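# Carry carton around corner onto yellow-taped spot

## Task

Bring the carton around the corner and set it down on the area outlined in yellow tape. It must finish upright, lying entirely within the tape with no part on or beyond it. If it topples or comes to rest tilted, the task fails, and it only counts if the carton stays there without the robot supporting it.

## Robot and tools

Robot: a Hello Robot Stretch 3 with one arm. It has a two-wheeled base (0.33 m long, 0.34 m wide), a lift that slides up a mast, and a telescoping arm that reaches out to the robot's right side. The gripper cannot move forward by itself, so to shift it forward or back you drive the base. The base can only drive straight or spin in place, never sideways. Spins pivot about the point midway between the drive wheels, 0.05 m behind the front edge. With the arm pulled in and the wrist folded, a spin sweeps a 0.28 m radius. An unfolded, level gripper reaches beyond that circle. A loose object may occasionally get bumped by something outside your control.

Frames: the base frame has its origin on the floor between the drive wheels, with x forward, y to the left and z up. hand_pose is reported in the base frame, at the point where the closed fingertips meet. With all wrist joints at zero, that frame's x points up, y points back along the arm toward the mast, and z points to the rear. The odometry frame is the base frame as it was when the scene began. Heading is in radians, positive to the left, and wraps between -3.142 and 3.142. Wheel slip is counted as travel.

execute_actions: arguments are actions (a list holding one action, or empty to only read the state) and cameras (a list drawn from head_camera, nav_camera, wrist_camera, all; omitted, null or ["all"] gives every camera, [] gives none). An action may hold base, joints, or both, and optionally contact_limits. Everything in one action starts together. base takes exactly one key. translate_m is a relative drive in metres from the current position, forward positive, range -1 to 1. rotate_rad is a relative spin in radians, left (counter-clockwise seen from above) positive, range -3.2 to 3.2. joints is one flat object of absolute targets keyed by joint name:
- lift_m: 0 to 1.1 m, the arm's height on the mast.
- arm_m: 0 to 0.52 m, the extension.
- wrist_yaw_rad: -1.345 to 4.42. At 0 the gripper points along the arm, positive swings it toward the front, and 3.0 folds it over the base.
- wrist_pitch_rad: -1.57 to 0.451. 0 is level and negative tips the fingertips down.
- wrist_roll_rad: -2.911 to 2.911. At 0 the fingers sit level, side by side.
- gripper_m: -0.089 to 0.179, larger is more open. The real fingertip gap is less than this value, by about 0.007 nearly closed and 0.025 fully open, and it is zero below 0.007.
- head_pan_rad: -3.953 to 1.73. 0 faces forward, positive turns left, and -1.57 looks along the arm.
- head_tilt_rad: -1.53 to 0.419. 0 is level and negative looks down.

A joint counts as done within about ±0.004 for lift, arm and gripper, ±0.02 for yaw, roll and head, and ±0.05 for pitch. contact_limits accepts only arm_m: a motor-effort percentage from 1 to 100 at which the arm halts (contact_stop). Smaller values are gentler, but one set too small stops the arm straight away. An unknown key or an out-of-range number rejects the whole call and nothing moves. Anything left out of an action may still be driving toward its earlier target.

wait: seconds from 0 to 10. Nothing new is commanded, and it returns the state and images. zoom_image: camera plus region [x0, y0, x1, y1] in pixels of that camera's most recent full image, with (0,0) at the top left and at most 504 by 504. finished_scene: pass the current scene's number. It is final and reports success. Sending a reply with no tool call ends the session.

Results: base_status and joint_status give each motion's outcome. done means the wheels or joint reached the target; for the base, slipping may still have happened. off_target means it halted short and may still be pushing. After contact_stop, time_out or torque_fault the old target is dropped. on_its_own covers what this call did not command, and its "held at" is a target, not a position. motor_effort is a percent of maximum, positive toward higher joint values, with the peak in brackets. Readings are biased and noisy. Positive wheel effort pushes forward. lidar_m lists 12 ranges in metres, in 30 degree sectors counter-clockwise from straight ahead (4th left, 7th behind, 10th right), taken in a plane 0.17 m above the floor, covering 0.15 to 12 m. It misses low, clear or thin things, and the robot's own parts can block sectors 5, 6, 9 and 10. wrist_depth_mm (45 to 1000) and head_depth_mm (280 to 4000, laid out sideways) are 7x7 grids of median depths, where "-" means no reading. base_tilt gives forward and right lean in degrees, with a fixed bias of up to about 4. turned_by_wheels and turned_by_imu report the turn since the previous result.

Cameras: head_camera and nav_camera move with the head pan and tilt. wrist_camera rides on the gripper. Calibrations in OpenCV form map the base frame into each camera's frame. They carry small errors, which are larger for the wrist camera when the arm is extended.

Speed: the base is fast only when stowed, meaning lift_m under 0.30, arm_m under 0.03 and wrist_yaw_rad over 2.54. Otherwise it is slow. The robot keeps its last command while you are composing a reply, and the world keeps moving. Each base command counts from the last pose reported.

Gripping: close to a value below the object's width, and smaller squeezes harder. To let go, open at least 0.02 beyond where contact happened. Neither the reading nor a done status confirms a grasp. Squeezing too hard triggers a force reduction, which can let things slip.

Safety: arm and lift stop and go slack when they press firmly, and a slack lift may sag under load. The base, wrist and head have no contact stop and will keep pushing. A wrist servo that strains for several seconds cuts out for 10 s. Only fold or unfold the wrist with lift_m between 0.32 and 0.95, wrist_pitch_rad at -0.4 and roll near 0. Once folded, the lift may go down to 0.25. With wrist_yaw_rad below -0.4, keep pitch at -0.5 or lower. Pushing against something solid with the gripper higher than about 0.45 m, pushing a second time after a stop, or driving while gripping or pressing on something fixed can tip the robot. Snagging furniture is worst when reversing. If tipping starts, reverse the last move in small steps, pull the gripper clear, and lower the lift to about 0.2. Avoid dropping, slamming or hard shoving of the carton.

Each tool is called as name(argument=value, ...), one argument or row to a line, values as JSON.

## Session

execute_actions(
  actions=[
    {"joints":{"head_tilt_rad":-0.7,"lift_m":0.27,"wrist_yaw_rad":3.25,"gripper_m":0}},
  ],
)

Scene clock: 3.70 s.
base_odometry: x=+0.000 y=+0.000 heading=+0.000 (m, m, rad; odometry frame)
turned_by_wheels: +0.000 (rad since the last result)
turned_by_imu: +0.000 (rad since the last result)
base_tilt: forward=-0.1 right=+0.0 (deg)
lidar_m: 0.69 0.64 0.65 0.71 0.67 0.68 0.86 1.83 1.03 0.69 0.65 0.66
head_depth_mm: 620 675 739 817 918 1039 1126 / 679 744 826 927 1056 1229 1178 / 720 801 912 1042 1220 1350 1178 / 662 741 841 969 1139 1318 1182 / 614 679 761 864 999 1182 1186 / 571 630 697 783 892 1041 1149 / 535 582 644 717 806 924 1076
base_status: not commanded
joint_positions: lift_m=+0.270 arm_m=+0.002 wrist_yaw_rad=+3.248 wrist_pitch_rad=-0.387 wrist_roll_rad=-0.006 gripper_m=+0.000 head_pan_rad=-0.017 head_tilt_rad=-0.691
joint_status: all done
motor_effort: left_wheel=+0(0) right_wheel=+0(0) lift_m=+21(22) arm_m=-1(1) wrist_yaw_rad=+1(3) wrist_pitch_rad=+9(9) wrist_roll_rad=+1(1) gripper_m=-3(81) head_pan_rad=+0(0) head_tilt_rad=-4(35) (%)
hand_pose: x=-0.0454 y=+0.0802 z=+0.2898 quat_wxyz=(+0.099, +0.683, +0.173, +0.703) (m; base frame)
wrist_depth_mm: 498 555 618 763 828 653 535 / 531 598 671 844 858 686 546 / 565 641 710 893 905 723 562 / 602 665 738 752 782 711 584 / 576 582 594 - 620 616 582 / 475 502 - - 511 509 524 / 417 - - - 435 431 445
pictures: head_camera (sideways: a quarter turn clockwise sets it upright), nav_camera (sideways: a quarter turn counterclockwise sets it upright), wrist_camera
camera_calibration (this result's frames):
head_camera: T_world_to_cam=[[-0.589787, 0.0656496, -0.804886, 1.07184], [0.0886355, 0.995931, 0.0162836, -0.0310758], [0.80268, -0.0617376, -0.593206, 0.726541], [0, 0, 0, 1]] pos_world=[0.0517293, 0.00543873, 1.2942]
nav_camera: T_world_to_cam=[[0.633859, 0.03935, 0.772447, -0.966981], [-0.0132827, -0.998004, 0.06174, -0.0227378], [0.773334, -0.0493947, -0.632071, 0.773713], [0, 0, 0, 1]] pos_world=[0.0142892, 0.0535757, 1.23739]
wrist_camera: T_world_to_cam=[[0.993948, 0.093774, 0.0572106, 0.00990828], [0.100435, -0.564847, -0.819061, 0.316432], [-0.0444913, 0.81985, -0.570847, 0.257843], [0, 0, 0, 1]] pos_world=[-0.0301573, -0.0335859, 0.405799]
Images, in order (width x height): head_camera 896x504, nav_camera 672x504, wrist_camera 644x364.

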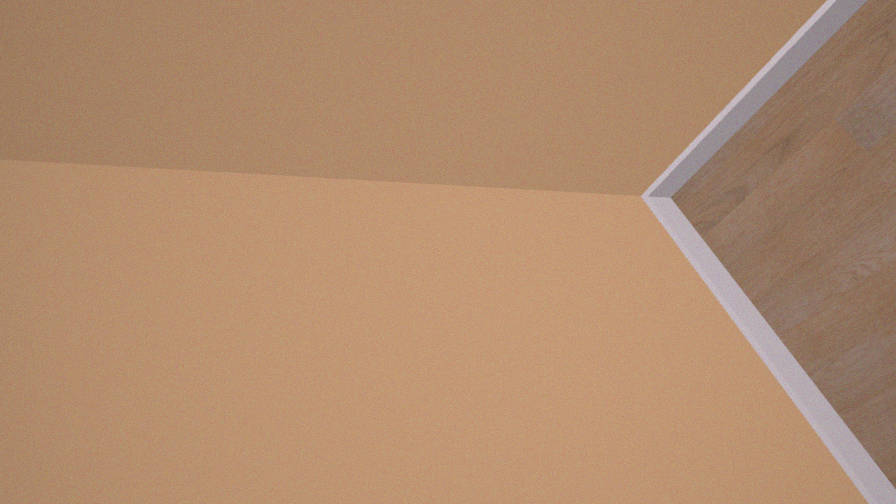

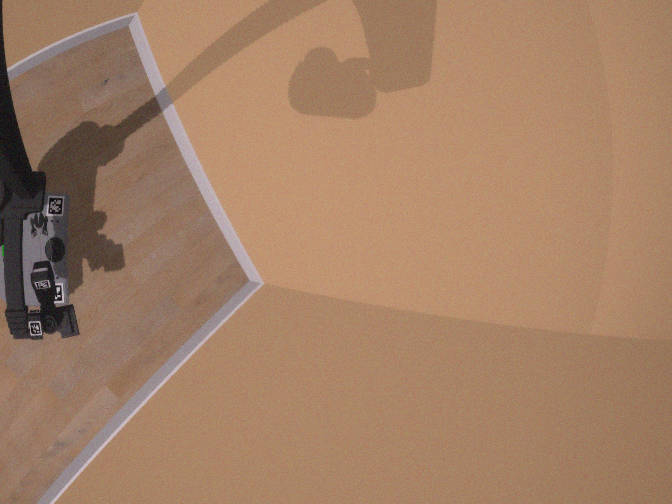

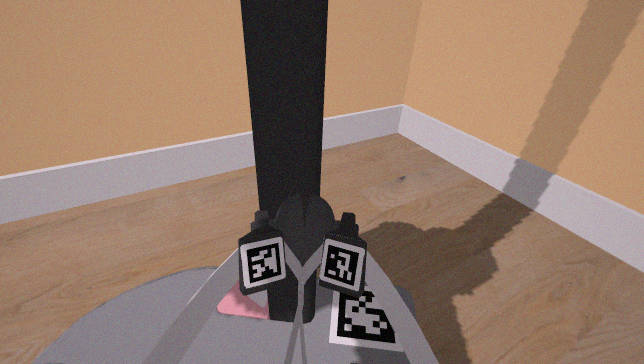

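execute_actions(
  actions=[
    {"base":{"rotate_rad":-2.5}},
  ],
  cameras=["head_camera","nav_camera"],
)

Scene clock: 8.43 s.
base_odometry: x=+0.000 y=+0.000 heading=-2.500 (m, m, rad; odometry frame)
turned_by_wheels: -2.500 (rad since the last result)
turned_by_imu: -2.477 (rad since the last result)
base_tilt: forward=-0.1 right=-0.1 (deg)
lidar_m: 1.84 0.90 0.67 0.65 0.68 0.66 0.64 0.67 0.69 0.67 0.69 0.97
head_depth_mm: 1680 1744 1826 1846 1662 1388 1175 / 2485 2481 2549 2148 1667 1376 1183 / 3466 3881 2927 2134 1687 1387 1182 / 3576 3903 2954 2157 1691 1390 1182 / 3529 3873 2965 2182 1685 1400 1188 / 3539 3827 2850 2140 1702 1397 1189 / 2133 2097 2052 1948 1693 1400 1188
base_status: done
joint_positions: lift_m=+0.270 arm_m=+0.002 wrist_yaw_rad=+3.248 wrist_pitch_rad=-0.387 wrist_roll_rad=-0.006 gripper_m=+0.000 head_pan_rad=-0.017 head_tilt_rad=-0.692
joint_status: not commanded
motor_effort: left_wheel=+1(11) right_wheel=-2(10) lift_m=+21(21) arm_m=-1(2) wrist_yaw_rad=+2(1) wrist_pitch_rad=+9(9) wrist_roll_rad=+0(1) gripper_m=-2(3) head_pan_rad=+0(0) head_tilt_rad=-4(4) (%)
hand_pose: x=-0.0454 y=+0.0802 z=+0.2898 quat_wxyz=(+0.099, +0.683, +0.173, +0.703) (m; base frame)
wrist_depth_mm: 625 685 681 623 613 603 563 / 644 752 730 678 675 653 631 / 652 790 793 752 742 700 687 / 649 728 733 745 757 746 726 / 579 577 583 - 610 620 643 / 480 503 - - 517 507 516 / 420 - - - 434 432 439
pictures: head_camera (sideways: a quarter turn clockwise sets it upright), nav_camera (sideways: a quarter turn counterclockwise sets it upright)
camera_calibration (this result's frames):
head_camera: T_world_to_cam=[[-0.590506, 0.065662, -0.804357, 1.07115], [0.0886499, 0.995931, 0.0162198, -0.0309928], [0.802149, -0.0617283, -0.593924, 0.727478], [0, 0, 0, 1]] pos_world=[0.0517224, 0.00543886, 1.29416]
nav_camera: T_world_to_cam=[[0.63455, 0.0393381, 0.77188, -0.966247], [-0.0132275, -0.998005, 0.0617364, -0.0227333], [0.772769, -0.0493848, -0.632763, 0.774617], [0, 0, 0, 1]] pos_world=[0.0142315, 0.0535767, 1.23738]
Images, in order (width x height): head_camera 896x504, nav_camera 672x504.

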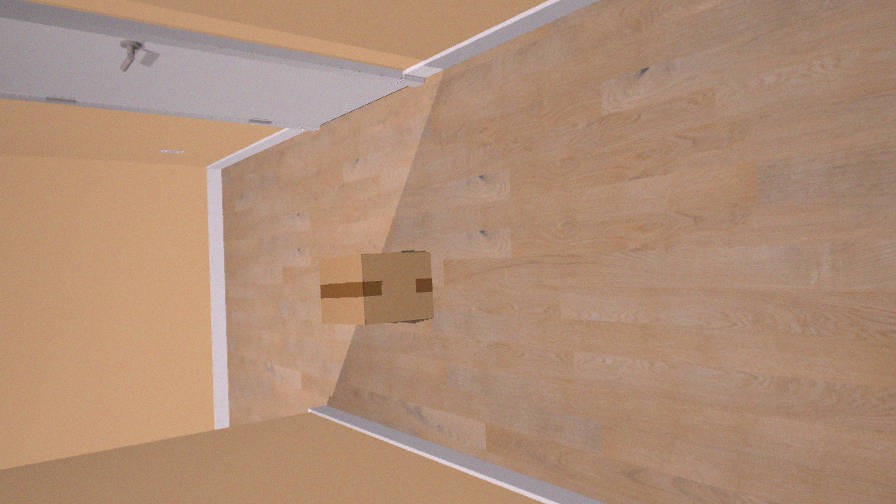

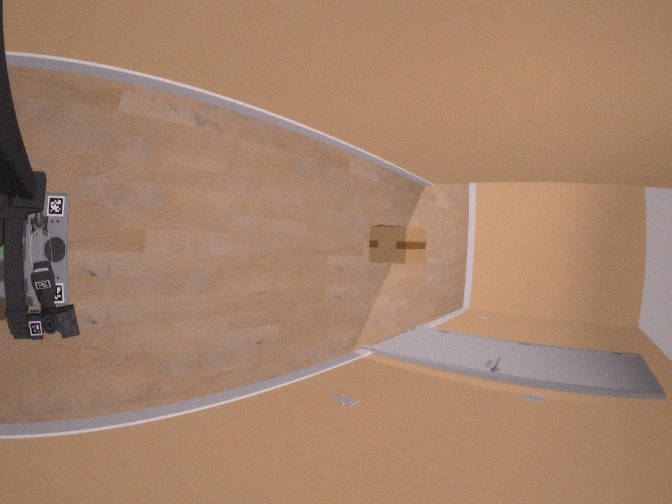

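execute_actions(
  actions=[
    {"base":{"translate_m":1}},
  ],
  cameras=[],
)

execute_actions(
  actions=[
    {"base":{"translate_m":0.82}},
  ],
  cameras=[],
)

execute_actions(
  actions=[
    {"base":{"translate_m":0.4},"joints":{"lift_m":0.32,"head_tilt_rad":-1.2}},
  ],
  cameras=["head_camera"],
)

execute_actions(
  actions=[
    {"base":{"translate_m":0.9},"joints":{"head_tilt_rad":-1.0,"head_pan_rad":1.0}},
  ],
  cameras=["head_camera","nav_camera"],
)

Scene clock: 23.27 s.
base_odometry: x=-0.801 y=-0.599 heading=-2.500 (m, m, rad; odometry frame)
turned_by_wheels: +0.000 (rad since the last result)
turned_by_imu: +0.000 (rad since the last result)
base_tilt: forward=-0.2 right=-0.2 (deg)
lidar_m: 0.84 0.87 0.65 0.63 0.65 0.91 1.64 0.95 0.71 0.69 0.72 0.99
head_depth_mm: 1794 1837 1840 1864 1660 1376 1170 / 2584 2652 2616 2127 1672 1384 1176 / 2705 3014 2928 2134 1686 1383 1179 / 2623 2938 2964 2133 1370 1363 1180 / 2648 2983 2921 2166 1369 1362 1182 / 2640 2969 3012 2153 1690 1396 1185 / 2658 2925 2925 1937 1662 1395 1186
base_status: done
joint_positions: lift_m=+0.270 arm_m=+0.002 wrist_yaw_rad=+3.248 wrist_pitch_rad=-0.387 wrist_roll_rad=-0.006 gripper_m=+0.000 head_pan_rad=-0.017 head_tilt_rad=-0.692
joint_status: not commanded
motor_effort: left_wheel=+2(10) right_wheel=-2(7) lift_m=+22(21) arm_m=-2(2) wrist_yaw_rad=+1(1) wrist_pitch_rad=+9(9) wrist_roll_rad=+1(1) gripper_m=-3(3) head_pan_rad=+0(0) head_tilt_rad=-4(4) (%)
hand_pose: x=-0.0456 y=+0.0802 z=+0.2898 quat_wxyz=(+0.099, +0.683, +0.173, +0.703) (m; base frame)
wrist_depth_mm: 681 654 650 611 590 576 555 / 756 737 698 665 656 638 600 / 835 801 776 727 711 694 659 / 714 709 748 757 733 731 714 / 568 578 592 - 623 629 629 / 479 493 - - 502 512 523 / 421 - - - 427 430 444
pictures: none
No camera images: the call's "cameras" was empty. Leave "cameras" out to get every camera's image.

Scene clock: 27.50 s.
base_odometry: x=-1.458 y=-1.089 heading=-2.499 (m, m, rad; odometry frame)
turned_by_wheels: +0.000 (rad since the last result)
turned_by_imu: +0.007 (rad since the last result)
base_tilt: forward=-0.2 right=-0.1 (deg)
lidar_m: - - 0.15 0.61 0.64 0.89 2.45 0.97 0.72 0.67 0.71 -
head_depth_mm: 1870 1927 1961 1974 1680 1383 1179 / 1927 2182 2452 2128 1688 1385 1182 / 1948 2171 2479 2133 1675 1393 1184 / 1942 2180 2519 2147 1687 1396 1183 / 1943 2153 2455 2145 1692 1392 1190 / 1934 2156 2451 2152 1698 1397 1186 / 1921 2160 2458 2170 1703 1399 1189
base_status: translate_m off_target (by the wheels' count: +0.8199 of +0.8200)
joint_positions: lift_m=+0.270 arm_m=+0.002 wrist_yaw_rad=+3.249 wrist_pitch_rad=-0.387 wrist_roll_rad=-0.006 gripper_m=+0.000 head_pan_rad=-0.017 head_tilt_rad=-0.694
joint_status: not commanded
on_its_own: left_wheel is at rest, and its effort (+27) is outside its rest range (-18 to +18)
motor_effort: left_wheel=+27(50) right_wheel=+14(30) lift_m=+22(22) arm_m=-2(1) wrist_yaw_rad=+1(1) wrist_pitch_rad=+9(9) wrist_roll_rad=+0(0) gripper_m=-3(3) head_pan_rad=+0(0) head_tilt_rad=-2(4) (%)
hand_pose: x=-0.0458 y=+0.0801 z=+0.2898 quat_wxyz=(+0.098, +0.683, +0.174, +0.703) (m; base frame)
wrist_depth_mm: 672 657 641 600 574 562 538 / 752 715 688 657 615 596 585 / 821 785 743 716 690 668 647 / 713 721 731 735 724 708 696 / 567 570 583 - 599 196 196 / 477 504 - - 271 166 162 / 420 - - - 226 145 137
pictures: none
No camera images: the call's "cameras" was empty. Leave "cameras" out to get every camera's image.

Scene clock: 32.00 s.
base_odometry: x=-1.778 y=-1.329 heading=-2.499 (m, m, rad; odometry frame)
turned_by_wheels: +0.000 (rad since the last result)
turned_by_imu: +0.000 (rad since the last result)
base_tilt: forward=-0.2 right=-0.1 (deg)
lidar_m: - - 0.15 0.60 0.63 0.87 2.54 0.99 0.72 0.70 0.73 -
head_depth_mm: 1838 1705 1552 1411 1288 1190 1093 / 1884 1729 1546 1400 1282 1200 - / 1866 1733 1543 1404 1287 1193 - / 1849 1721 1553 1399 999 935 - / 1864 1725 1537 1398 1002 928 - / 1847 1710 1546 1402 1287 1180 1117 / 1856 1717 1537 1404 1278 1182 1089
base_status: translate_m off_target (by the wheels' count: +0.3998 of +0.4000)
joint_positions: lift_m=+0.320 arm_m=+0.002 wrist_yaw_rad=+3.249 wrist_pitch_rad=-0.388 wrist_roll_rad=-0.006 gripper_m=+0.000 head_pan_rad=-0.017 head_tilt_rad=-1.185
joint_status: all done
on_its_own: left_wheel is at rest, and its effort (+29) is outside its rest range (-18 to +18)
motor_effort: left_wheel=+29(42) right_wheel=+15(30) lift_m=+28(28) arm_m=-1(1) wrist_yaw_rad=+0(1) wrist_pitch_rad=+9(9) wrist_roll_rad=+0(0) gripper_m=-3(3) head_pan_rad=+0(0) head_tilt_rad=-6(31) (%)
hand_pose: x=-0.0458 y=+0.0801 z=+0.3394 quat_wxyz=(+0.098, +0.683, +0.174, +0.703) (m; base frame)
wrist_depth_mm: 665 626 618 580 578 545 534 / 725 695 684 643 617 596 574 / 805 774 737 710 675 658 629 / 799 808 798 749 743 719 830 / 650 656 668 - 696 701 713 / 537 541 549 - 400 223 224 / 464 477 - - 227 190 192
pictures: head_camera (sideways: a quarter turn clockwise sets it upright)
camera_calibration (this result's frames):
head_camera: T_world_to_cam=[[-0.901005, 0.0710411, -0.427953, 0.582604], [0.0878067, 0.995946, -0.0195376, 0.0155633], [0.42483, -0.0551805, -0.90359, 1.13244], [0, 0, 0, 1]] pos_world=[0.042468, 0.00559964, 1.27289]
Images, in order (width x height): head_camera 896x504.

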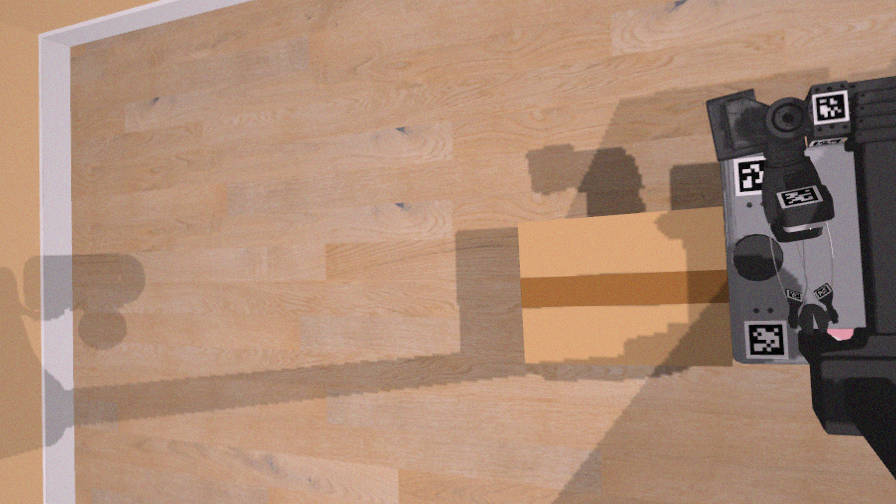

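Scene clock: 41.93 s.
base_odometry: x=-2.498 y=-1.869 heading=-2.499 (m, m, rad; odometry frame)
turned_by_wheels: +0.000 (rad since the last result)
turned_by_imu: +0.000 (rad since the last result)
base_tilt: forward=-0.2 right=-0.2 (deg)
lidar_m: - - 0.15 1.52 0.73 0.83 2.52 1.00 0.76 0.74 0.77 -
head_depth_mm: 1092 1228 1389 1505 1370 1216 1064 / 1228 1405 1618 1571 1372 954 867 / 1403 1605 1795 1566 1365 968 857 / 1628 1923 1839 1565 1367 1214 866 / 1931 2135 1841 1563 1369 1223 1126 / 2382 2226 1825 1582 1370 1216 1143 / 2669 2211 1831 1563 1367 1215 -
base_status: translate_m off_target (by the wheels' count: +0.8998 of +0.9000)
joint_positions: lift_m=+0.320 arm_m=+0.002 wrist_yaw_rad=+3.249 wrist_pitch_rad=-0.388 wrist_roll_rad=-0.006 gripper_m=+0.000 head_pan_rad=+0.993 head_tilt_rad=-1.001
joint_status: all done
on_its_own: left_wheel is at rest, and its effort (+32) is outside its rest range (-18 to +18)
motor_effort: left_wheel=+32(38) right_wheel=+18(30) lift_m=+28(28) arm_m=-1(2) wrist_yaw_rad=+0(1) wrist_pitch_rad=+9(9) wrist_roll_rad=+0(0) gripper_m=-3(2) head_pan_rad=+5(52) head_tilt_rad=+0(17) (%)
hand_pose: x=-0.0458 y=+0.0801 z=+0.3394 quat_wxyz=(+0.098, +0.683, +0.174, +0.703) (m; base frame)
wrist_depth_mm: 632 613 860 - - - - / 710 690 876 - - - - / 783 752 897 - - - - / 825 777 797 881 869 898 910 / 648 653 668 - 678 692 697 / 539 544 565 - 403 222 225 / 460 474 - - 228 189 191
pictures: head_camera (sideways: a quarter turn clockwise sets it upright), nav_camera (sideways: a quarter turn counterclockwise sets it upright)
camera_calibration (this result's frames):
head_camera: T_world_to_cam=[[-0.487989, -0.646859, -0.586038, 0.786015], [-0.795552, 0.605852, -0.00628042, 0.00369558], [0.359115, 0.463159, -0.810259, 1.01154], [0, 0, 0, 1]] pos_world=[0.0232473, 0.0376982, 1.28027]
nav_camera: T_world_to_cam=[[0.415974, 0.730022, 0.542249, -0.665692], [0.848415, -0.526192, 0.0575617, -0.0225302], [0.327348, 0.436108, -0.838244, 1.04455], [0, 0, 0, 1]] pos_world=[-0.0459053, 0.0185789, 1.23785]
Images, in order (width x height): head_camera 896x504, nav_camera 672x504.

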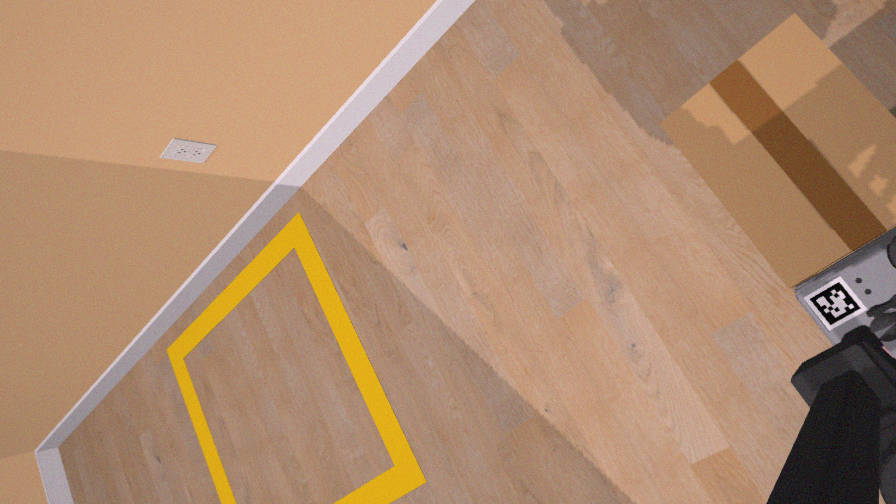

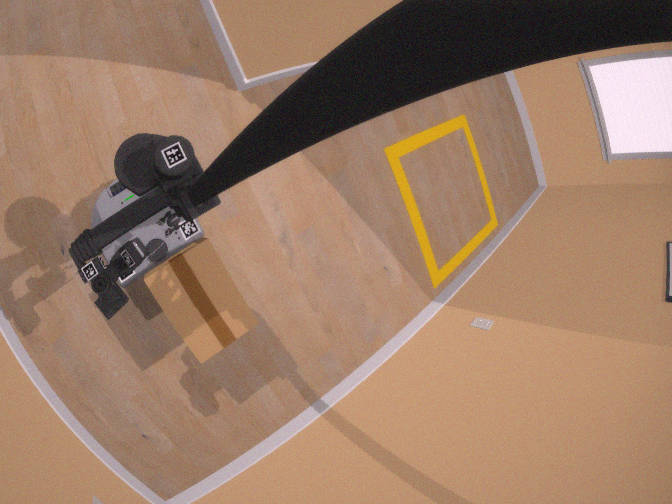

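execute_actions(
  actions=[
    {"base":{"translate_m":0.35}},
  ],
  cameras=[],
)

execute_actions(
  actions=[
    {"base":{"translate_m":-0.45},"joints":{"lift_m":0.27,"head_pan_rad":0,"head_tilt_rad":-1.1}},
  ],
  cameras=[],
)

execute_actions(
  actions=[
    {"base":{"rotate_rad":-0.6}},
  ],
  cameras=[],
)

execute_actions(
  actions=[
    {"base":{"translate_m":0.74}},
  ],
  cameras=["nav_camera"],
)

execute_actions(
  actions=[
    {"base":{"rotate_rad":2.12}},
  ],
  cameras=["head_camera"],
)

Scene clock: 60.03 s.
base_odometry: x=-2.778 y=-2.079 heading=-2.498 (m, m, rad; odometry frame)
turned_by_wheels: +0.000 (rad since the last result)
turned_by_imu: +0.000 (rad since the last result)
base_tilt: forward=-0.1 right=-0.1 (deg)
lidar_m: - - 0.15 2.74 1.08 0.96 2.48 1.03 0.78 0.75 0.78 -
head_depth_mm: 700 781 889 1025 1210 1213 1067 / 783 890 1028 1222 1347 954 865 / 891 1033 1226 1472 1370 965 853 / 1038 1227 1502 1566 1368 1224 868 / 1228 1526 1750 1564 1364 1212 1120 / 1523 1963 1842 1561 1377 1216 1144 / 1992 2176 1822 1576 1371 1219 -
base_status: translate_m off_target (by the wheels' count: +0.3498 of +0.3500)
joint_positions: lift_m=+0.320 arm_m=+0.002 wrist_yaw_rad=+3.249 wrist_pitch_rad=-0.388 wrist_roll_rad=-0.006 gripper_m=+0.000 head_pan_rad=+0.993 head_tilt_rad=-1.001
joint_status: not commanded
on_its_own: left_wheel is at rest, and its effort (+32) is outside its rest range (-18 to +18)
motor_effort: left_wheel=+32(38) right_wheel=+18(30) lift_m=+28(28) arm_m=-2(2) wrist_yaw_rad=+0(0) wrist_pitch_rad=+9(9) wrist_roll_rad=+0(1) gripper_m=-3(2) head_pan_rad=+4(5) head_tilt_rad=+0(0) (%)
hand_pose: x=-0.0458 y=+0.0801 z=+0.3394 quat_wxyz=(+0.098, +0.683, +0.174, +0.703) (m; base frame)
wrist_depth_mm: 766 - - - - - 935 / 770 - - - - - 927 / 811 - - - - - 906 / 798 821 844 838 888 868 832 / 649 642 662 - 696 691 711 / 536 538 553 - 405 223 224 / 461 478 - - 229 189 191
pictures: none
No camera images: the call's "cameras" was empty. Leave "cameras" out to get every camera's image.

Scene clock: 63.37 s.
base_odometry: x=-2.418 y=-1.809 heading=-2.498 (m, m, rad; odometry frame)
turned_by_wheels: +0.000 (rad since the last result)
turned_by_imu: +0.000 (rad since the last result)
base_tilt: forward=-0.2 right=-0.1 (deg)
lidar_m: 0.50 0.52 1.60 1.16 0.73 0.84 2.53 1.00 0.76 0.74 0.77 1.08
head_depth_mm: 1024 1242 1565 1477 1324 1193 1091 / 1027 1242 1571 1479 1329 1187 1110 / 1019 1237 1561 1477 1319 1203 1120 / 1022 1241 1515 1153 1283 1196 1127 / 1018 1241 1500 1174 1284 1192 1132 / 1022 1235 1563 1482 1318 1191 1086 / 1021 1233 1547 1472 1323 1189 1089
base_status: done
joint_positions: lift_m=+0.270 arm_m=+0.002 wrist_yaw_rad=+3.249 wrist_pitch_rad=-0.388 wrist_roll_rad=-0.006 gripper_m=+0.000 head_pan_rad=+0.007 head_tilt_rad=-1.087
joint_status: all done
motor_effort: left_wheel=+0(28) right_wheel=+0(15) lift_m=+21(26) arm_m=-2(2) wrist_yaw_rad=+0(0) wrist_pitch_rad=+9(9) wrist_roll_rad=+1(1) gripper_m=-3(3) head_pan_rad=-5(52) head_tilt_rad=-5(17) (%)
hand_pose: x=-0.0458 y=+0.0801 z=+0.2897 quat_wxyz=(+0.098, +0.683, +0.174, +0.703) (m; base frame)
wrist_depth_mm: 637 617 633 - - - - / 702 681 675 - - - - / 773 740 720 - - - - / 708 737 753 760 764 788 807 / 571 576 592 - 614 619 630 / 475 502 - - 512 506 521 / 419 - - - 432 439 442
pictures: none
No camera images: the call's "cameras" was empty. Leave "cameras" out to get every camera's image.

Scene clock: 64.83 s.
base_odometry: x=-2.418 y=-1.808 heading=-3.098 (m, m, rad; odometry frame)
turned_by_wheels: -0.600 (rad since the last result)
turned_by_imu: -0.594 (rad since the last result)
base_tilt: forward=-0.1 right=-0.1 (deg)
lidar_m: 1.00 0.50 0.51 1.48 1.56 0.66 0.78 1.90 1.07 0.77 0.74 0.76
head_depth_mm: 821 930 1072 1265 1321 1201 1088 / 925 1067 1246 1434 1322 1191 1114 / 1049 1239 1483 1477 1325 1195 1119 / 1202 1447 1649 1475 1314 1193 1130 / 1163 1382 1618 1472 1316 1201 1119 / 1089 1281 1553 1478 1259 1187 1090 / 1017 1192 1414 1151 1062 1195 1082
base_status: done
joint_positions: lift_m=+0.270 arm_m=+0.002 wrist_yaw_rad=+3.249 wrist_pitch_rad=-0.388 wrist_roll_rad=-0.006 gripper_m=+0.000 head_pan_rad=+0.007 head_tilt_rad=-1.087
joint_status: not commanded
motor_effort: left_wheel=+1(9) right_wheel=-2(10) lift_m=+21(21) arm_m=-2(2) wrist_yaw_rad=+1(0) wrist_pitch_rad=+9(9) wrist_roll_rad=+0(0) gripper_m=-3(3) head_pan_rad=-4(5) head_tilt_rad=-6(6) (%)
hand_pose: x=-0.0458 y=+0.0801 z=+0.2897 quat_wxyz=(+0.098, +0.683, +0.174, +0.703) (m; base frame)
wrist_depth_mm: - - - - - - 891 / 917 - - - - - 955 / 793 941 1000 - - - 965 / 679 714 746 766 764 801 463 / 560 569 593 - 611 612 478 / 485 496 - - 510 511 482 / 422 - - - 428 434 439
pictures: none
No camera images: the call's "cameras" was empty. Leave "cameras" out to get every camera's image.

Scene clock: 69.07 s.
base_odometry: x=-3.157 y=-1.841 heading=-3.098 (m, m, rad; odometry frame)
turned_by_wheels: +0.000 (rad since the last result)
turned_by_imu: +0.000 (rad since the last result)
base_tilt: forward=-0.1 right=-0.1 (deg)
lidar_m: 0.46 0.47 0.48 0.36 0.34 0.35 1.37 1.52 0.51 0.36 0.34 0.35
head_depth_mm: 363 411 472 556 674 862 1070 / 407 468 551 670 844 1128 1112 / 463 544 659 828 1132 1194 1130 / 508 611 768 1020 1308 1191 1121 / 476 567 702 916 1257 1195 1123 / 444 523 633 808 1106 1192 1092 / 416 485 579 718 946 1172 1088
base_status: done
joint_positions: lift_m=+0.270 arm_m=+0.002 wrist_yaw_rad=+3.249 wrist_pitch_rad=-0.388 wrist_roll_rad=-0.006 gripper_m=+0.000 head_pan_rad=+0.007 head_tilt_rad=-1.087
joint_status: not commanded
motor_effort: left_wheel=+1(10) right_wheel=-2(7) lift_m=+21(22) arm_m=-2(2) wrist_yaw_rad=+0(0) wrist_pitch_rad=+9(9) wrist_roll_rad=+1(0) gripper_m=-3(3) head_pan_rad=-4(4) head_tilt_rad=-6(6) (%)
hand_pose: x=-0.0458 y=+0.0801 z=+0.2897 quat_wxyz=(+0.098, +0.683, +0.174, +0.703) (m; base frame)
wrist_depth_mm: - - - 920 689 514 409 / - 442 455 926 731 530 420 / 918 339 367 481 754 557 431 / 717 368 406 698 728 577 448 / 570 422 448 - 601 566 458 / 482 479 - - 515 512 461 / 422 - - - 430 441 440
pictures: nav_camera (sideways: a quarter turn counterclockwise sets it upright)
camera_calibration (this result's frames):
nav_camera: T_world_to_cam=[[0.881946, 0.0562104, 0.467987, -0.571797], [0.0342059, -0.997879, 0.0553935, -0.0147344], [0.470108, -0.0328462, -0.881998, 1.10054], [0, 0, 0, 1]] pos_world=[-0.0125755, 0.0535865, 1.23909]
Images, in order (width x height): nav_camera 672x504.

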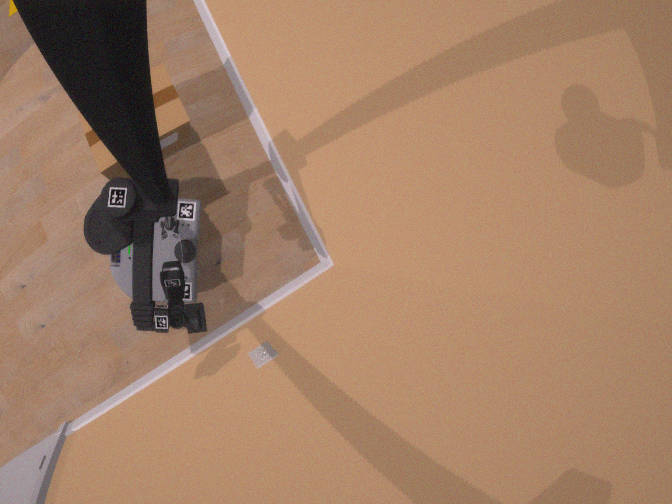

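Scene clock: 71.57 s.
base_odometry: x=-3.157 y=-1.841 heading=-0.978 (m, m, rad; odometry frame)
turned_by_wheels: +2.120 (rad since the last result)
turned_by_imu: +2.097 (rad since the last result)
base_tilt: forward=-0.1 right=-0.1 (deg)
lidar_m: 0.34 0.35 1.36 1.40 0.50 0.36 0.34 0.35 0.47 0.47 0.49 0.36
head_depth_mm: 1147 1181 1215 1243 1261 1178 1094 / 1601 1666 1616 1472 1318 1196 1106 / 2261 1939 1673 1477 1078 1190 1124 / 2301 1932 1675 1485 1067 1196 1124 / 2298 1940 1681 1472 1066 1189 1124 / 2307 1943 1690 1480 1314 1196 1092 / 2286 1949 1691 1482 1320 1187 1089
base_status: done
joint_positions: lift_m=+0.270 arm_m=+0.002 wrist_yaw_rad=+3.249 wrist_pitch_rad=-0.388 wrist_roll_rad=-0.006 gripper_m=+0.000 head_pan_rad=+0.007 head_tilt_rad=-1.087
joint_status: not commanded
motor_effort: left_wheel=-1(8) right_wheel=+1(12) lift_m=+22(22) arm_m=-2(2) wrist_yaw_rad=+0(0) wrist_pitch_rad=+9(9) wrist_roll_rad=+1(1) gripper_m=-3(3) head_pan_rad=-4(5) head_tilt_rad=-6(6) (%)
hand_pose: x=-0.0458 y=+0.0800 z=+0.2897 quat_wxyz=(+0.098, +0.683, +0.174, +0.703) (m; base frame)
wrist_depth_mm: 328 462 744 - - - - / 336 464 773 - - - - / 338 481 765 - - - - / 342 491 712 763 766 767 810 / 350 483 586 - 616 627 634 / 346 459 - - 517 512 520 / 324 - - - 431 437 441
pictures: head_camera (sideways: a quarter turn clockwise sets it upright)
camera_calibration (this result's frames):
head_camera: T_world_to_cam=[[-0.856232, 0.0497931, -0.514186, 0.694656], [0.0655553, 0.99777, -0.0125413, 0.00659266], [0.512415, -0.0444458, -0.857587, 1.07213], [0, 0, 0, 1]] pos_world=[0.0449813, 0.00648456, 1.27671]
Images, in order (width x height): head_camera 896x504.

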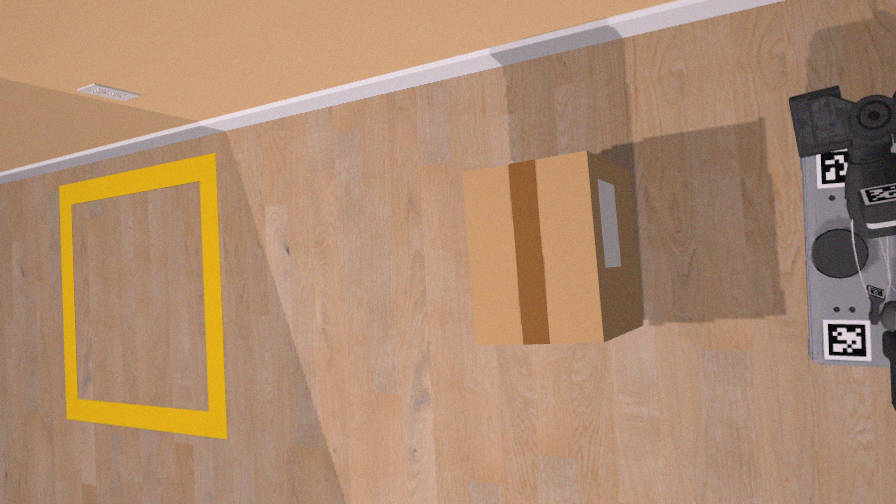

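execute_actions(
  actions=[
    {"base":{"translate_m":0.25}},
  ],
  cameras=[],
)

execute_actions(
  actions=[
    {"base":{"translate_m":0.7},"joints":{"lift_m":0.32}},
  ],
  cameras=["head_camera"],
)

execute_actions(
  actions=[
    {"base":{"translate_m":0.9},"joints":{"head_tilt_rad":-1.35}},
  ],
  cameras=[],
)

execute_actions(
  actions=[
    {"base":{"translate_m":-0.08}},
  ],
  cameras=["head_camera"],
)

Scene clock: 85.63 s.
base_odometry: x=-3.017 y=-2.048 heading=-0.978 (m, m, rad; odometry frame)
turned_by_wheels: +0.000 (rad since the last result)
turned_by_imu: +0.000 (rad since the last result)
base_tilt: forward=-0.2 right=-0.1 (deg)
lidar_m: - - 0.15 2.56 0.87 0.62 0.59 0.61 0.48 0.46 0.15 -
head_depth_mm: 1127 1161 1196 1233 1243 1188 1090 / 1562 1627 1613 1447 1332 1189 1105 / 2233 1942 1676 1487 1329 934 1127 / 2319 1946 1668 1483 1324 932 1115 / 2304 1938 1676 1482 1324 942 1118 / 2295 1933 1678 1482 1327 1198 1090 / 2291 1929 1687 1468 1324 1190 1087
base_status: done
joint_positions: lift_m=+0.270 arm_m=+0.002 wrist_yaw_rad=+3.249 wrist_pitch_rad=-0.388 wrist_roll_rad=-0.006 gripper_m=+0.000 head_pan_rad=+0.007 head_tilt_rad=-1.088
joint_status: not commanded
motor_effort: left_wheel=-1(7) right_wheel=+2(10) lift_m=+21(22) arm_m=-2(2) wrist_yaw_rad=+0(1) wrist_pitch_rad=+9(9) wrist_roll_rad=+1(0) gripper_m=-3(3) head_pan_rad=-5(4) head_tilt_rad=-5(6) (%)
hand_pose: x=-0.0458 y=+0.0800 z=+0.2897 quat_wxyz=(+0.098, +0.683, +0.174, +0.703) (m; base frame)
wrist_depth_mm: 600 866 - - - - 970 / 620 878 - - - - 978 / 617 843 987 - - - - / 608 723 736 769 770 794 806 / 561 568 586 - 611 598 198 / 478 500 - - 514 213 163 / 420 - - - 428 210 147
pictures: none
No camera images: the call's "cameras" was empty. Leave "cameras" out to get every camera's image.

Scene clock: 93.40 s.
base_odometry: x=-2.627 y=-2.629 heading=-0.979 (m, m, rad; odometry frame)
turned_by_wheels: +0.000 (rad since the last result)
turned_by_imu: -0.001 (rad since the last result)
base_tilt: forward=-0.1 right=-0.2 (deg)
lidar_m: - - 1.02 0.98 1.85 1.35 1.29 0.65 0.46 0.44 0.15 -
head_depth_mm: 1076 1103 1138 1177 1195 1166 1094 / 1488 1558 1588 1453 1316 1192 1110 / 2185 1969 1679 1472 1328 931 882 / 2239 1932 1678 1466 1327 935 878 / 2248 1939 1681 1480 1325 945 882 / 2245 1931 1672 1482 1311 1197 1090 / 2225 1939 1669 1481 1319 1196 1083
base_status: translate_m off_target (by the wheels' count: +0.6998 of +0.7000)
joint_positions: lift_m=+0.320 arm_m=+0.002 wrist_yaw_rad=+3.249 wrist_pitch_rad=-0.388 wrist_roll_rad=-0.006 gripper_m=+0.000 head_pan_rad=+0.006 head_tilt_rad=-1.089
joint_status: all done
on_its_own: right_wheel is at rest, and its effort (+45) is outside its rest range (-18 to +18)
motor_effort: left_wheel=+13(42) right_wheel=+45(52) lift_m=+28(30) arm_m=-2(2) wrist_yaw_rad=+0(1) wrist_pitch_rad=+9(9) wrist_roll_rad=+1(0) gripper_m=-2(3) head_pan_rad=-5(4) head_tilt_rad=-5(6) (%)
hand_pose: x=-0.0457 y=+0.0800 z=+0.3393 quat_wxyz=(+0.099, +0.683, +0.174, +0.703) (m; base frame)
wrist_depth_mm: - - - - 908 902 893 / - - - - 983 959 980 / - - - - - - - / 804 796 831 831 856 905 931 / 646 638 669 - 686 683 710 / 532 547 550 - 555 221 225 / 463 476 - - 227 188 193
pictures: head_camera (sideways: a quarter turn clockwise sets it upright)
camera_calibration (this result's frames):
head_camera: T_world_to_cam=[[-0.857185, 0.0501869, -0.512557, 0.69254], [0.0659972, 0.997739, -0.0126784, 0.00676845], [0.510762, -0.044695, -0.85856, 1.0734], [0, 0, 0, 1]] pos_world=[0.0449364, 0.00646611, 1.27663]
Images, in order (width x height): head_camera 896x504.

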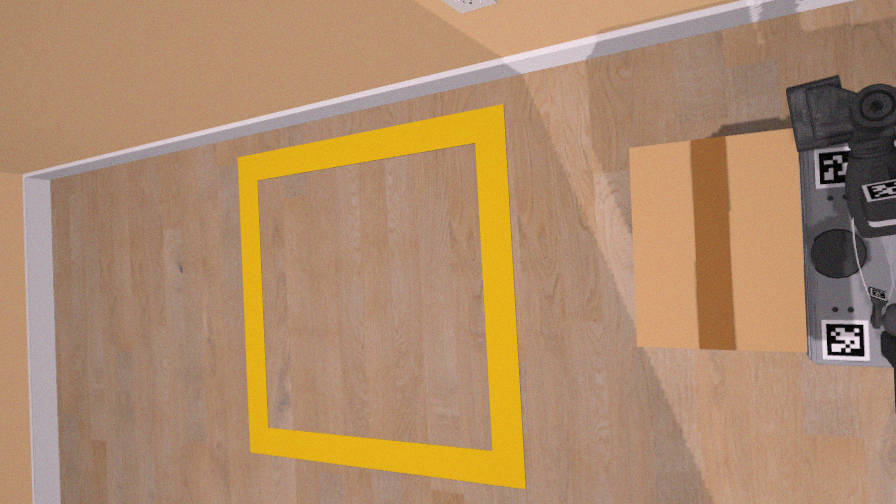

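Scene clock: 103.40 s.
base_odometry: x=-2.125 y=-3.376 heading=-0.979 (m, m, rad; odometry frame)
turned_by_wheels: +0.000 (rad since the last result)
turned_by_imu: -0.016 (rad since the last result)
base_tilt: forward=-0.2 right=-0.2 (deg)
lidar_m: - - 1.07 1.02 1.04 2.29 1.91 0.60 0.42 0.40 0.15 -
head_depth_mm: 948 984 1019 1061 1102 1119 1115 / 1296 1362 1371 1311 1258 1203 1127 / 1603 1502 1406 1325 985 - 1117 / 1604 1496 1398 1324 972 - 1113 / 1606 1496 1406 1325 978 - - / 1588 1484 1395 1326 1246 1195 - / 1576 1498 1393 1312 1241 1181 1104
base_status: translate_m off_target (by the wheels' count: +0.8998 of +0.9000)
joint_positions: lift_m=+0.320 arm_m=+0.002 wrist_yaw_rad=+3.249 wrist_pitch_rad=-0.388 wrist_roll_rad=-0.006 gripper_m=+0.000 head_pan_rad=+0.006 head_tilt_rad=-1.334
joint_status: all done
on_its_own: right_wheel is at rest, and its effort (+46) is outside its rest range (-18 to +18)
motor_effort: left_wheel=+16(25) right_wheel=+46(53) lift_m=+28(29) arm_m=-2(2) wrist_yaw_rad=+0(0) wrist_pitch_rad=+9(9) wrist_roll_rad=+1(1) gripper_m=-3(3) head_pan_rad=-4(4) head_tilt_rad=-7(25) (%)
hand_pose: x=-0.0457 y=+0.0800 z=+0.3393 quat_wxyz=(+0.099, +0.683, +0.174, +0.703) (m; base frame)
wrist_depth_mm: - - - 981 949 951 945 / - - - - - - 999 / - - - - - - - / 800 803 841 859 860 863 897 / 647 655 660 - 687 703 717 / 536 545 559 - 546 222 224 / 461 483 - - 226 189 191
pictures: none
No camera images: the call's "cameras" was empty. Leave "cameras" out to get every camera's image.

Scene clock: 105.50 s.
base_odometry: x=-2.169 y=-3.309 heading=-0.979 (m, m, rad; odometry frame)
turned_by_wheels: +0.000 (rad since the last result)
turned_by_imu: +0.000 (rad since the last result)
base_tilt: forward=-0.2 right=-0.1 (deg)
lidar_m: - 0.15 0.18 1.01 1.04 2.21 1.92 0.61 0.43 0.41 0.18 0.15
head_depth_mm: 958 993 1025 1070 1114 1116 1112 / 1312 1370 1378 1316 1255 1199 1128 / 1617 1500 1405 1047 1233 - 1119 / 1603 1502 1403 1033 1094 - 1114 / 1595 1494 1396 1037 1174 - - / 1599 1493 1394 1316 1249 1203 - / 1592 1490 1393 1310 1236 1177 1103
base_status: done
joint_positions: lift_m=+0.320 arm_m=+0.002 wrist_yaw_rad=+3.249 wrist_pitch_rad=-0.388 wrist_roll_rad=-0.006 gripper_m=+0.000 head_pan_rad=+0.006 head_tilt_rad=-1.334
joint_status: not commanded
motor_effort: left_wheel=+1(14) right_wheel=-1(43) lift_m=+28(28) arm_m=-2(2) wrist_yaw_rad=+0(1) wrist_pitch_rad=+9(9) wrist_roll_rad=+1(1) gripper_m=-3(3) head_pan_rad=-4(4) head_tilt_rad=-7(7) (%)
hand_pose: x=-0.0457 y=+0.0800 z=+0.3393 quat_wxyz=(+0.099, +0.683, +0.174, +0.703) (m; base frame)
wrist_depth_mm: - - - 974 960 942 909 / - - - - - - 978 / - - - - - - - / 797 831 814 849 865 861 907 / 636 663 672 - 681 702 709 / 539 548 561 - 569 573 226 / 458 482 - - 495 462 198
pictures: head_camera (sideways: a quarter turn clockwise sets it upright)
camera_calibration (this result's frames):
head_camera: T_world_to_cam=[[-0.955854, 0.0495824, -0.289628, 0.402786], [0.0607732, 0.997708, -0.0297676, 0.0290419], [0.287489, -0.0460552, -0.956676, 1.20221], [0, 0, 0, 1]] pos_world=[0.037618, 0.0064216, 1.26765]
Images, in order (width x height): head_camera 896x504.

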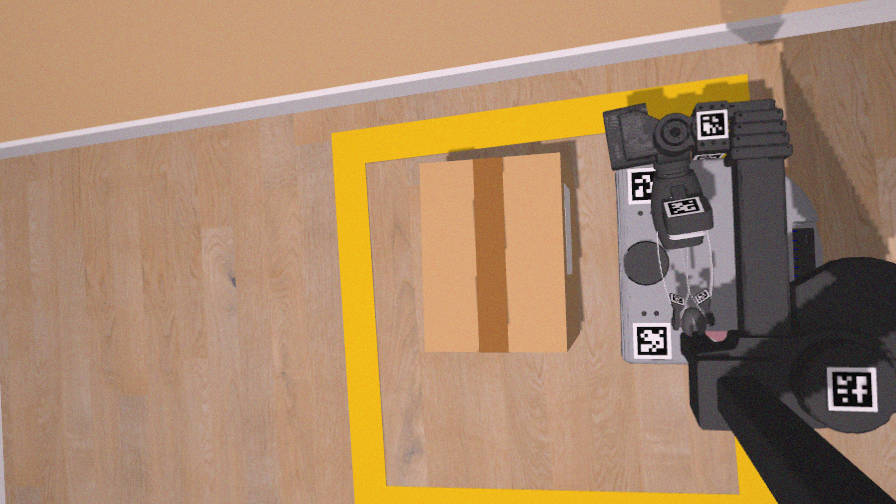

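Even the top edge projects inside the tape.

finished_scene(
  scene=2,
)

The scene is finished: the task was done.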